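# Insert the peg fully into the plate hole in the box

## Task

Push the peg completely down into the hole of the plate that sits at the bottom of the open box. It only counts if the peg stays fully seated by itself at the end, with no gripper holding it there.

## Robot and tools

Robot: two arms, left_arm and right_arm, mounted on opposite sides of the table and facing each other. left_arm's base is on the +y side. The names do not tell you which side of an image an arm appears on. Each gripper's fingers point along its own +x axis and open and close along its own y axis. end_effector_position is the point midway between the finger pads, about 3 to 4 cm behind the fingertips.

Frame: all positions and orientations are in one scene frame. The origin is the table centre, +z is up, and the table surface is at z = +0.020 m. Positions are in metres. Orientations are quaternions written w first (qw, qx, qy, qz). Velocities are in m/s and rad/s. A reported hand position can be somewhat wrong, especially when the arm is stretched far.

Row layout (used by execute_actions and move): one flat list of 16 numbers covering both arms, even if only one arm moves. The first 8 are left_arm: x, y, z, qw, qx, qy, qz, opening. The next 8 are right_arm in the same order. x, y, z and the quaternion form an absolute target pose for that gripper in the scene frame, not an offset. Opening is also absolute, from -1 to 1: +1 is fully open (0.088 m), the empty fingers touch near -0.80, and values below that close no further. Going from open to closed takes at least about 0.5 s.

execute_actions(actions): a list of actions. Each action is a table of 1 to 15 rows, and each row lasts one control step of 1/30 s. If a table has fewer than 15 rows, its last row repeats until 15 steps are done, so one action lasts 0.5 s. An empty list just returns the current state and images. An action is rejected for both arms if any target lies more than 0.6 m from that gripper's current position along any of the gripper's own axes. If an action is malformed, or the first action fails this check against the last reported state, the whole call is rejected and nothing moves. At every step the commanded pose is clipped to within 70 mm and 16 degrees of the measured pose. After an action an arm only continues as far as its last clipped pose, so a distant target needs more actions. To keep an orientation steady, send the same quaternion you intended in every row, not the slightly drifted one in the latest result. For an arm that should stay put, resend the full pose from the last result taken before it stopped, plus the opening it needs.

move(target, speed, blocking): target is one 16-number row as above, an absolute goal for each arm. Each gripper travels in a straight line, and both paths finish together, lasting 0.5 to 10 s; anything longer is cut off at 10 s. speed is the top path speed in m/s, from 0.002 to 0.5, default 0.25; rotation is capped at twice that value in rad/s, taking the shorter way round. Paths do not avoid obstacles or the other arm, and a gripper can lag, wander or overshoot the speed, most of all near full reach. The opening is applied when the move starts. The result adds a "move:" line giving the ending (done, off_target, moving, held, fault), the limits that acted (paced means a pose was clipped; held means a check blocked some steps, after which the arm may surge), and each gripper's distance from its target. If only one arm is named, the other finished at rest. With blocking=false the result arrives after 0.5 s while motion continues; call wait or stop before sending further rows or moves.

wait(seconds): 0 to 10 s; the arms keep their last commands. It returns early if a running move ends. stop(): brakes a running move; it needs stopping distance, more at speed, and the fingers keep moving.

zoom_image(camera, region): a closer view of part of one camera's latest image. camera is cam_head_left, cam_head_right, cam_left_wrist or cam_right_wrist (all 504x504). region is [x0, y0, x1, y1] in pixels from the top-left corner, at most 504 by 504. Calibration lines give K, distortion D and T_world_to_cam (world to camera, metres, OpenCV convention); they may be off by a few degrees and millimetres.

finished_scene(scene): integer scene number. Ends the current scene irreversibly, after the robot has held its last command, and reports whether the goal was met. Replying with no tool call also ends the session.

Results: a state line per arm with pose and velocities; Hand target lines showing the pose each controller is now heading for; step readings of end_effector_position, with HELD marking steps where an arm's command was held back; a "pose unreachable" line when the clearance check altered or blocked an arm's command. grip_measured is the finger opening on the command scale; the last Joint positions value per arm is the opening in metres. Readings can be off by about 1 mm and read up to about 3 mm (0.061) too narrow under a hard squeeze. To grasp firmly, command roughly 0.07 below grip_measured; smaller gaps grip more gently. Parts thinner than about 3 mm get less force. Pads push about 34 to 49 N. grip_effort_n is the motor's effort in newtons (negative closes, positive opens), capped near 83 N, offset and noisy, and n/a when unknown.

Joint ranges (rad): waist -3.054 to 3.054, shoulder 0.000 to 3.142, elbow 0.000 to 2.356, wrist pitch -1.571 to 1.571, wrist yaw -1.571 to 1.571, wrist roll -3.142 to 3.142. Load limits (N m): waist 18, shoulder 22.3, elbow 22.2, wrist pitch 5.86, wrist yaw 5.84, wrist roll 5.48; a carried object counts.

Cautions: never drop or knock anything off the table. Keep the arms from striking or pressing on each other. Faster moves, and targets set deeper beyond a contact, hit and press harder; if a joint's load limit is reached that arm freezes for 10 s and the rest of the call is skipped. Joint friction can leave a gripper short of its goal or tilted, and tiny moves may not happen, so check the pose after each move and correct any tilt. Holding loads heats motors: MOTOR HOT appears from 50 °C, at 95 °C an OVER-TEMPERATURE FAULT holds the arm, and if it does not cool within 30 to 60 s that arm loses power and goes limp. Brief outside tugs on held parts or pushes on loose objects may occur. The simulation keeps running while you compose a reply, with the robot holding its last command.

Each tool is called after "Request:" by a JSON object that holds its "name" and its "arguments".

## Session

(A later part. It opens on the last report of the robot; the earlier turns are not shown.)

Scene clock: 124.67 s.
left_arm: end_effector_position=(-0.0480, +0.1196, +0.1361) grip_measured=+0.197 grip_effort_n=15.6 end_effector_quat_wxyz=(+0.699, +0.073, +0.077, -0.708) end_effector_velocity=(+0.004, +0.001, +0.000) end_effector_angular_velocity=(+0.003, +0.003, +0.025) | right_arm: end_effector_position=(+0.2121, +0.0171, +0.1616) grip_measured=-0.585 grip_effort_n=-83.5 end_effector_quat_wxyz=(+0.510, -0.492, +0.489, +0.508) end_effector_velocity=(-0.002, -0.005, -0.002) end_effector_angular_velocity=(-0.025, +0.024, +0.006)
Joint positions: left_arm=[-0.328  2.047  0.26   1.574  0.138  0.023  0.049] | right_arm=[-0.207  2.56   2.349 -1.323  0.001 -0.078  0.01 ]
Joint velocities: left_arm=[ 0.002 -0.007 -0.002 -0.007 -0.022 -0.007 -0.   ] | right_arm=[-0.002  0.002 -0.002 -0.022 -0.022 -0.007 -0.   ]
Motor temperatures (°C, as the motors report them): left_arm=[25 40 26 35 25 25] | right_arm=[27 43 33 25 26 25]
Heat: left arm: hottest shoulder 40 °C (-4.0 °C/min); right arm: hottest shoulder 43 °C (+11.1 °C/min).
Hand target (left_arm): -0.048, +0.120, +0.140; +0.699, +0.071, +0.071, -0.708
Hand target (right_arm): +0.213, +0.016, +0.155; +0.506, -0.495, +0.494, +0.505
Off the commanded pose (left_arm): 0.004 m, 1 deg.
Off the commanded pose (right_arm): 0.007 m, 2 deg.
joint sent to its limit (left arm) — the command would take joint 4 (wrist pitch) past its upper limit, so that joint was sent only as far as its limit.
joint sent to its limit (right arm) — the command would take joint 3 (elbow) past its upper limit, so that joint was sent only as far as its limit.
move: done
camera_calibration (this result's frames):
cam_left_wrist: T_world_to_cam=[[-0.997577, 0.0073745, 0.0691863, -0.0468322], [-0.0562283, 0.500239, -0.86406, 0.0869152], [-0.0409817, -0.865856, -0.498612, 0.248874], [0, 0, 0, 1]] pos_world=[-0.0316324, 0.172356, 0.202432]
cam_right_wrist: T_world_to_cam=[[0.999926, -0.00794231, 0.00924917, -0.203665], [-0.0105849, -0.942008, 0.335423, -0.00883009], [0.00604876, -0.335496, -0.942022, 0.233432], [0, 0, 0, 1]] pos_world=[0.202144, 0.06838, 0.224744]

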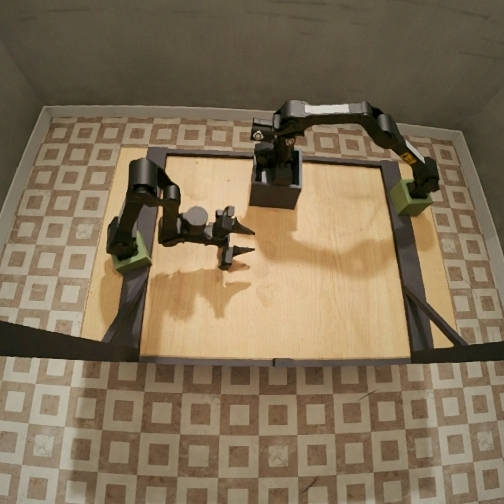

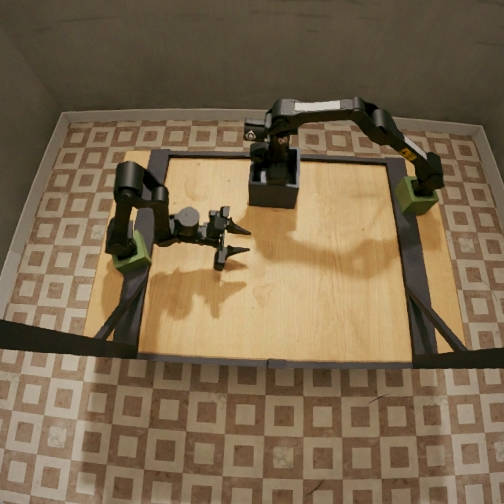

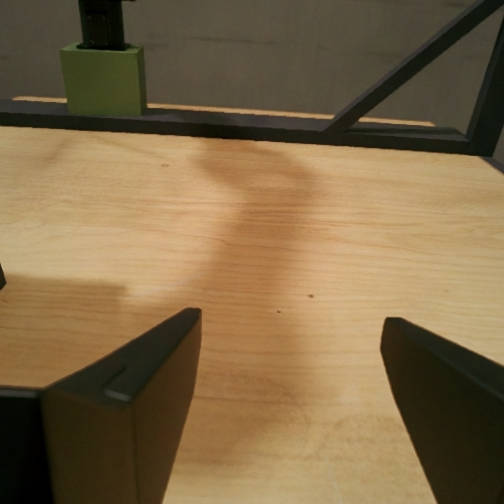

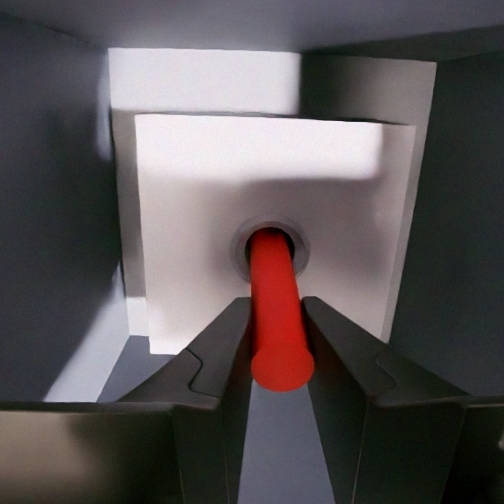

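Entering.

Request:
{"name": "move", "arguments": {"target": [-0.048,0.12,0.14,0.699,0.07,0.07,-0.708,0.2, 0.2135,0.017,0.13,0.5,-0.5,0.5,0.5,-0.7], "speed": 0.025}}

Scene clock: 129.07 s.
left_arm: end_effector_position=(-0.0480, +0.1196, +0.1361) grip_measured=+0.197 grip_effort_n=16.0 end_effector_quat_wxyz=(+0.699, +0.073, +0.077, -0.708) end_effector_velocity=(+0.002, +0.001, -0.001) end_effector_angular_velocity=(+0.008, +0.003, +0.021) | right_arm: end_effector_position=(+0.2123, +0.0201, +0.1397) grip_measured=-0.585 grip_effort_n=-83.5 end_effector_quat_wxyz=(+0.506, -0.495, +0.493, +0.505) end_effector_velocity=(-0.002, -0.005, -0.002) end_effector_angular_velocity=(-0.025, +0.024, +0.005)
Joint positions: left_arm=[-0.328  2.047  0.26   1.574  0.138  0.023  0.049] | right_arm=[-0.207  2.603  2.344 -1.289  0.001 -0.078  0.01 ]
Joint velocities: left_arm=[-0.002 -0.002 -0.002 -0.007 -0.022 -0.007 -0.   ] | right_arm=[-0.002  0.002 -0.002 -0.022 -0.022 -0.007 -0.   ]
Motor temperatures (°C, as the motors report them): left_arm=[25 40 26 36 25 25] | right_arm=[27 44 33 25 26 25]
Heat: left arm: hottest shoulder 40 °C (-4.0 °C/min); right arm: hottest shoulder 44 °C (+12.0 °C/min).
Hand target (left_arm): -0.048, +0.120, +0.140; +0.699, +0.071, +0.071, -0.708
Hand target (right_arm): +0.213, +0.017, +0.130; +0.500, -0.500, +0.500, +0.500
Off the commanded pose (left_arm): 0.004 m, 1 deg.
Off the commanded pose (right_arm): 0.010 m, 1 deg.
joint sent to its limit (left arm) — the command would take joint 4 (wrist pitch) past its upper limit, so that joint was sent only as far as its limit.
move: off_target (right_arm)
camera_calibration (this result's frames):
cam_left_wrist: T_world_to_cam=[[-0.997577, 0.0073745, 0.0691863, -0.0468322], [-0.0562283, 0.500239, -0.86406, 0.0869152], [-0.0409817, -0.865856, -0.498612, 0.248874], [0, 0, 0, 1]] pos_world=[-0.0316324, 0.172356, 0.202432]
cam_right_wrist: T_world_to_cam=[[0.999935, -0.00781894, 0.00828261, -0.20354], [-0.0102163, -0.937194, 0.348658, -0.000670317], [0.00503628, -0.34872, -0.937213, 0.213667], [0, 0, 0, 1]] pos_world=[0.202444, 0.0722903, 0.202171]

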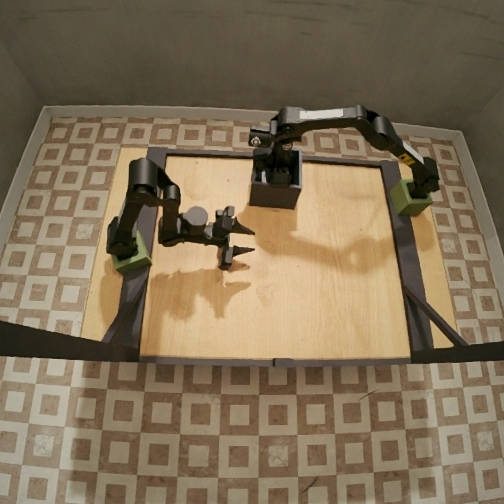

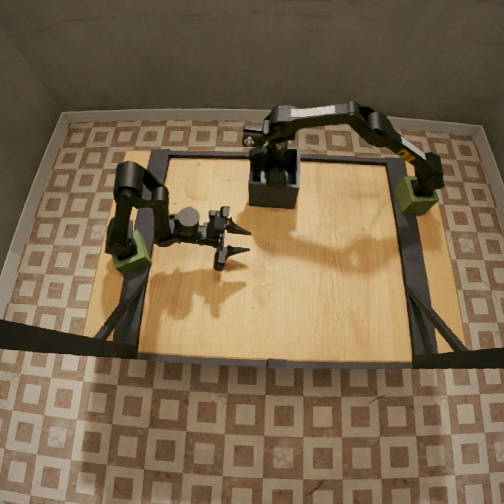

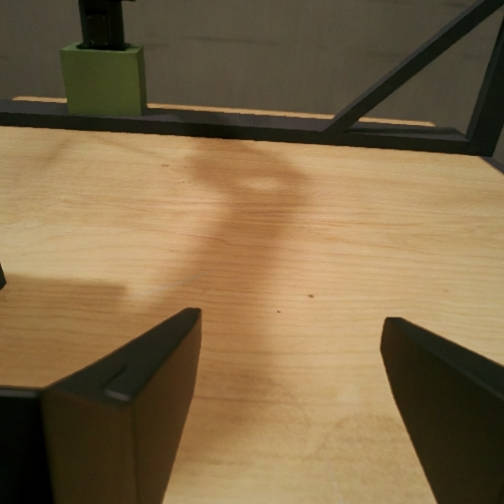

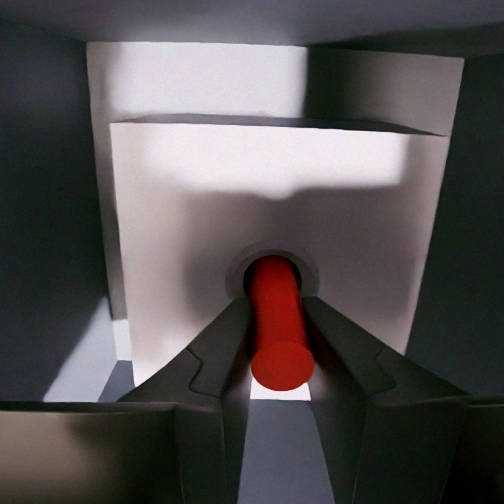

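Request:
{"name": "move", "arguments": {"target": [-0.048,0.12,0.14,0.699,0.07,0.07,-0.708,0.2, 0.2135,0.017,0.118,0.5,-0.5,0.5,0.5,-0.7], "speed": 0.02}}

Scene clock: 134.63 s.
left_arm: end_effector_position=(-0.0480, +0.1196, +0.1361) grip_measured=+0.197 grip_effort_n=16.0 end_effector_quat_wxyz=(+0.699, +0.073, +0.077, -0.708) end_effector_velocity=(+0.002, +0.000, +0.002) end_effector_angular_velocity=(-0.007, -0.013, +0.017) | right_arm: end_effector_position=(+0.2126, +0.0218, +0.1320) grip_measured=-0.585 grip_effort_n=-83.5 end_effector_quat_wxyz=(+0.509, -0.494, +0.491, +0.507) end_effector_velocity=(+0.000, +0.000, -0.001) end_effector_angular_velocity=(+0.003, +0.007, +0.005)
Joint positions: left_arm=[-0.328  2.047  0.26   1.574  0.138  0.023  0.049] | right_arm=[-0.207  2.603  2.314 -1.25   0.003 -0.078  0.01 ]
Joint velocities: left_arm=[-0.002 -0.002 -0.002  0.007 -0.022  0.007  0.   ] | right_arm=[-0.002 -0.002 -0.007  0.007 -0.007 -0.007 -0.   ]
Motor temperatures (°C, as the motors report them): left_arm=[25 40 26 36 25 25] | right_arm=[27 45 33 25 26 25]
Heat: left arm: hottest shoulder 40 °C (-4.0 °C/min); right arm: hottest shoulder 45 °C (+12.1 °C/min).
Hand target (left_arm): -0.048, +0.120, +0.140; +0.699, +0.071, +0.071, -0.708
Hand target (right_arm): +0.213, +0.017, +0.118; +0.500, -0.500, +0.500, +0.500
Off the commanded pose (left_arm): 0.004 m, 1 deg.
Off the commanded pose (right_arm): 0.015 m, 2 deg.
joint sent to its limit (left arm) — the command would take joint 4 (wrist pitch) past its upper limit, so that joint was sent only as far as its limit.
move: off_target (right_arm)
camera_calibration (this result's frames):
cam_left_wrist: T_world_to_cam=[[-0.997577, 0.0073745, 0.0691863, -0.0468322], [-0.0562283, 0.500239, -0.86406, 0.0869152], [-0.0409817, -0.865856, -0.498612, 0.248874], [0, 0, 0, 1]] pos_world=[-0.0316324, 0.172356, 0.202432]
cam_right_wrist: T_world_to_cam=[[0.999919, -0.007926, 0.00999865, -0.203979], [-0.0108599, -0.940049, 0.340867, 0.00475803], [0.00669751, -0.340948, -0.940058, 0.206834], [0, 0, 0, 1]] pos_world=[0.202629, 0.0733758, 0.194854]

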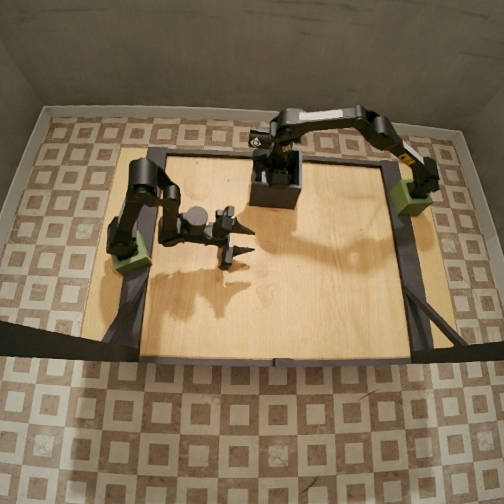

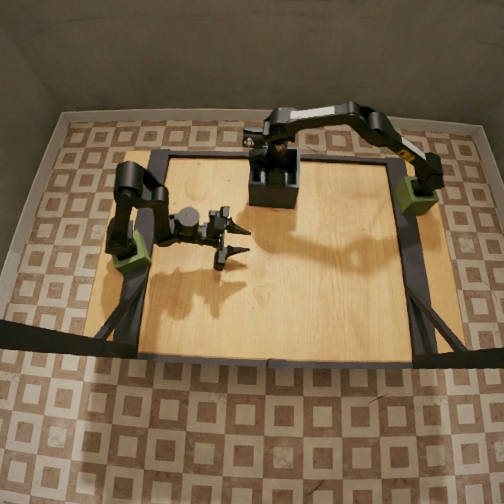

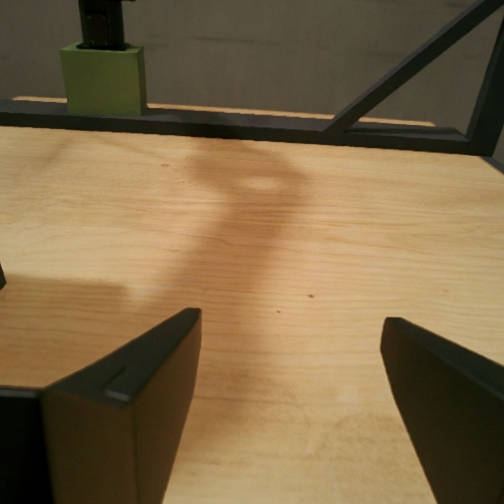

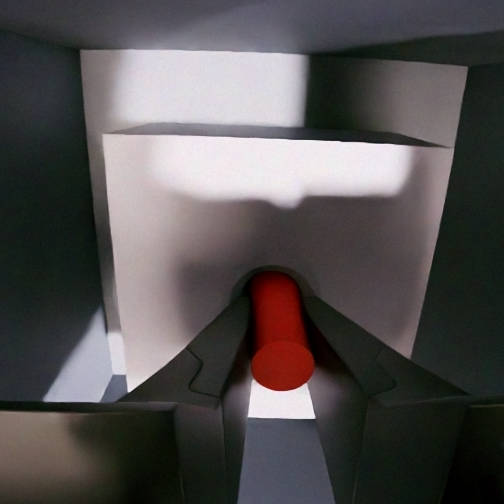

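Probably bottomed. Release and lift.

Request:
{"name": "move", "arguments": {"target": [-0.048,0.12,0.14,0.699,0.07,0.07,-0.708,0.2, 0.2126,0.019,0.13,0.5,-0.5,0.5,0.5,-0.2], "speed": 0.02}}

Request:
{"name": "move", "arguments": {"target": [-0.048,0.12,0.14,0.699,0.07,0.07,-0.708,0.2, 0.2126,0.015,0.2,0.5,-0.5,0.5,0.5,-0.2], "speed": 0.1}}

Scene clock: 140.80 s.
left_arm: end_effector_position=(-0.0480, +0.1196, +0.1361) grip_measured=+0.197 grip_effort_n=15.6 end_effector_quat_wxyz=(+0.699, +0.073, +0.077, -0.708) end_effector_velocity=(+0.000, +0.001, -0.001) end_effector_angular_velocity=(+0.008, +0.007, +0.006) | right_arm: end_effector_position=(+0.2125, +0.0185, +0.1345) grip_measured=-0.203 grip_effort_n=11.4 end_effector_quat_wxyz=(+0.503, -0.499, +0.496, +0.502) end_effector_velocity=(+0.000, -0.001, -0.001) end_effector_angular_velocity=(-0.007, +0.008, +0.005)
Joint positions: left_arm=[-0.328  2.047  0.26   1.574  0.138  0.023  0.049] | right_arm=[-0.207  2.613  2.343 -1.291  0.004 -0.078  0.029]
Joint velocities: left_arm=[-0.002 -0.002 -0.002 -0.007 -0.007 -0.007 -0.   ] | right_arm=[-0.002  0.002  0.002 -0.007 -0.007 -0.007 -0.   ]
Motor temperatures (°C, as the motors report them): left_arm=[25 40 26 36 25 25] | right_arm=[27 46 33 25 26 25]
Heat: left arm: hottest shoulder 40 °C (-4.1 °C/min); right arm: hottest shoulder 46 °C (+11.2 °C/min).
Hand target (left_arm): -0.048, +0.120, +0.140; +0.699, +0.071, +0.071, -0.708
Hand target (right_arm): +0.213, +0.019, +0.130; +0.501, -0.499, +0.499, +0.501
Off the commanded pose (left_arm): 0.004 m, 1 deg.
Off the commanded pose (right_arm): 0.005 m, 1 deg.
joint sent to its limit (left arm) — the command would take joint 4 (wrist pitch) past its upper limit, so that joint was sent only as far as its limit.
joint sent to its limit (right arm) — the command would take joint 3 (elbow) past its upper limit, so that joint was sent only as far as its limit.
move: done
camera_calibration (this result's frames):
cam_left_wrist: T_world_to_cam=[[-0.997577, 0.0073745, 0.0691863, -0.0468322], [-0.0562283, 0.500239, -0.86406, 0.0869152], [-0.0409817, -0.865856, -0.498612, 0.248874], [0, 0, 0, 1]] pos_world=[-0.0316324, 0.172356, 0.202432]
cam_right_wrist: T_world_to_cam=[[0.999924, -0.00773586, 0.00965004, -0.203914], [-0.0106999, -0.932406, 0.361253, -0.00206023], [0.00620316, -0.361329, -0.932418, 0.207589], [0, 0, 0, 1]] pos_world=[0.202589, 0.0715095, 0.196272]

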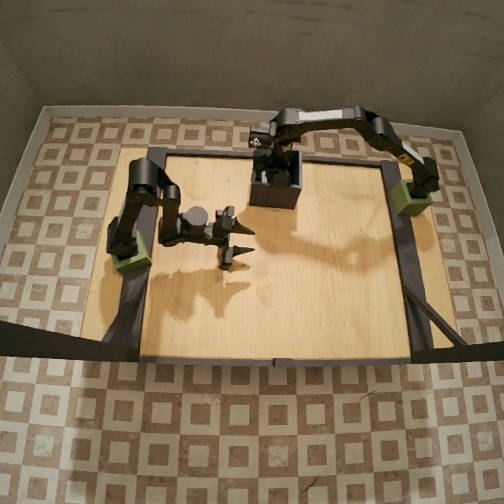

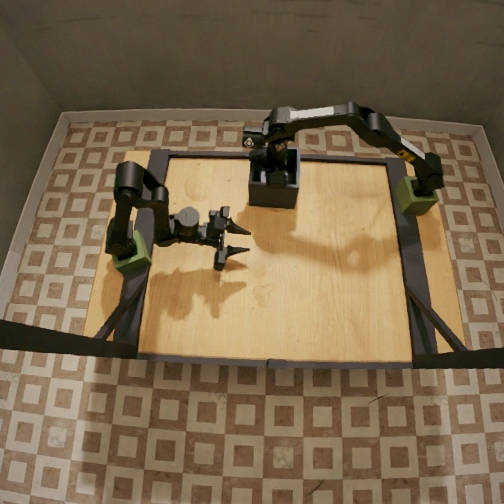

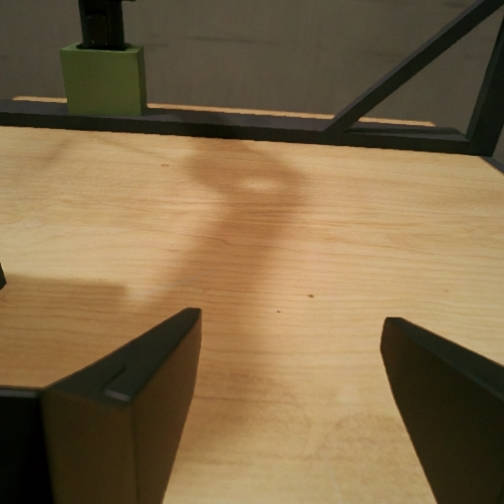

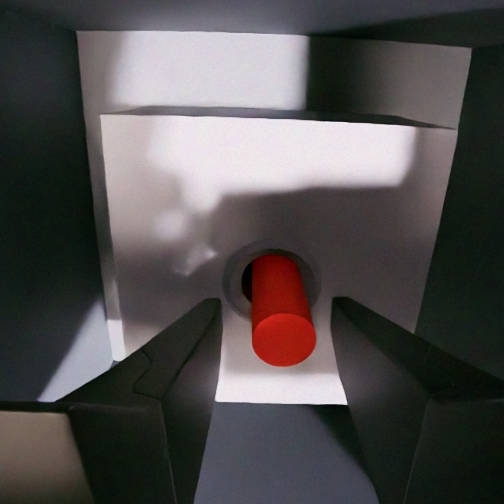

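Scene clock: 141.87 s.
left_arm: end_effector_position=(-0.0480, +0.1197, +0.1361) grip_measured=+0.197 grip_effort_n=15.6 end_effector_quat_wxyz=(+0.699, +0.073, +0.077, -0.708) end_effector_velocity=(-0.004, +0.001, -0.001) end_effector_angular_velocity=(+0.007, +0.013, -0.022) | right_arm: end_effector_position=(+0.2121, +0.0128, +0.1900) grip_measured=-0.203 grip_effort_n=11.9 end_effector_quat_wxyz=(+0.518, -0.486, +0.481, +0.514) end_effector_velocity=(-0.000, -0.001, +0.002) end_effector_angular_velocity=(-0.003, -0.007, -0.005)
Joint positions: left_arm=[-0.328  2.047  0.26   1.574  0.138  0.023  0.049] | right_arm=[-0.207  2.498  2.345 -1.354  0.004 -0.078  0.029]
Joint velocities: left_arm=[-0.002 -0.002 -0.002 -0.007  0.022 -0.007  0.   ] | right_arm=[ 0.002 -0.002  0.002 -0.007  0.007  0.007 -0.   ]
Motor temperatures (°C, as the motors report them): left_arm=[25 40 26 36 25 25] | right_arm=[27 46 33 25 26 25]
Heat: left arm: hottest shoulder 40 °C (-4.1 °C/min); right arm: hottest shoulder 46 °C (+11.1 °C/min).
Hand target (left_arm): -0.048, +0.120, +0.140; +0.699, +0.071, +0.071, -0.708
Hand target (right_arm): +0.213, +0.015, +0.200; +0.523, -0.479, +0.476, +0.519
Off the commanded pose (left_arm): 0.004 m, 1 deg.
Off the commanded pose (right_arm): 0.010 m, 4 deg.
joint sent to its limit (left arm) — the command would take joint 4 (wrist pitch) past its upper limit, so that joint was sent only as far as its limit.
joint sent to its limit (right arm) — the command would take joint 3 (elbow) past its upper limit, so that joint was sent only as far as its limit.
move: off_target (right_arm)
camera_calibration (this result's frames):
cam_left_wrist: T_world_to_cam=[[-0.997573, 0.00734831, 0.0692375, -0.0468455], [-0.0562703, 0.500566, -0.863868, 0.0867189], [-0.0410059, -0.865667, -0.498938, 0.24895], [0, 0, 0, 1]] pos_world=[-0.0316436, 0.172444, 0.202368]
cam_right_wrist: T_world_to_cam=[[0.999875, -0.00836736, 0.0134032, -0.204749], [-0.0121069, -0.950784, 0.309619, -0.0171096], [0.0101528, -0.309743, -0.950766, 0.259218], [0, 0, 0, 1]] pos_world=[0.201884, 0.0623101, 0.254498]

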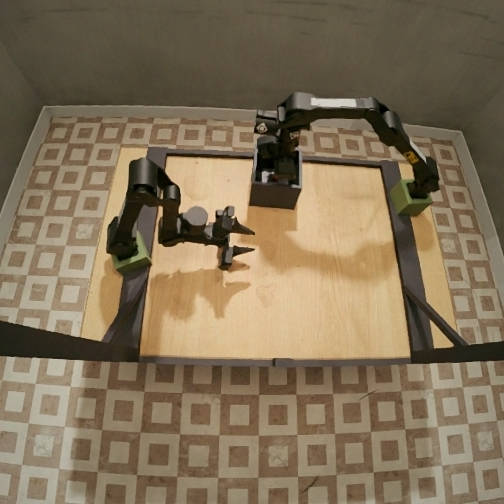

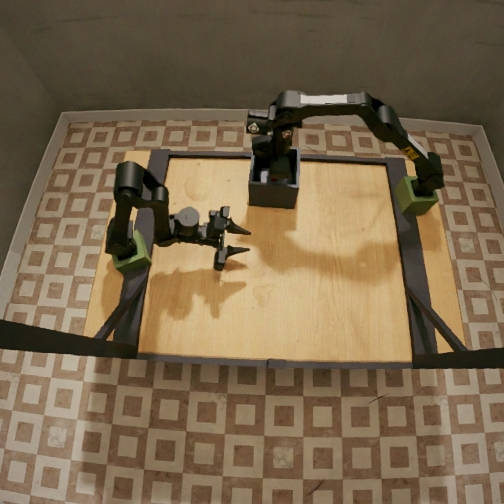

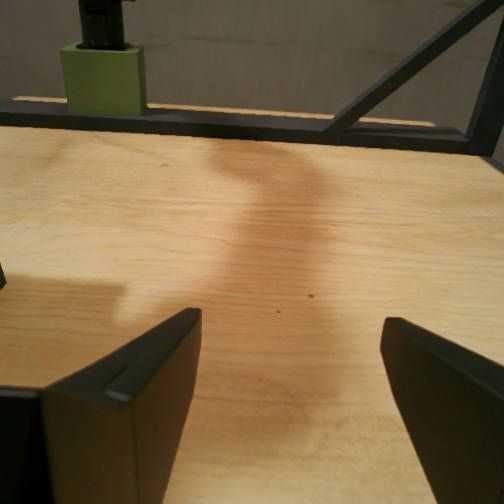

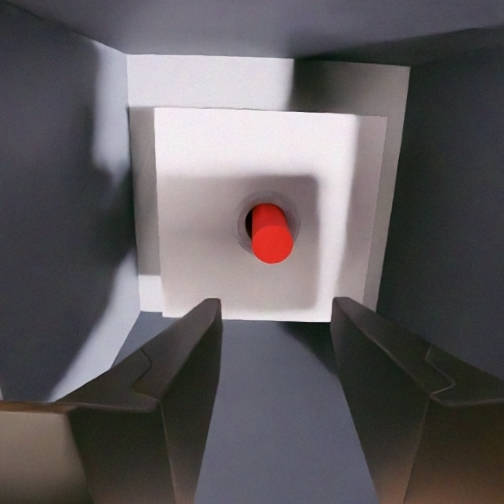

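Request:
{"name": "finished_scene", "arguments": {"scene": 1}}

The scene is finished: the task was done.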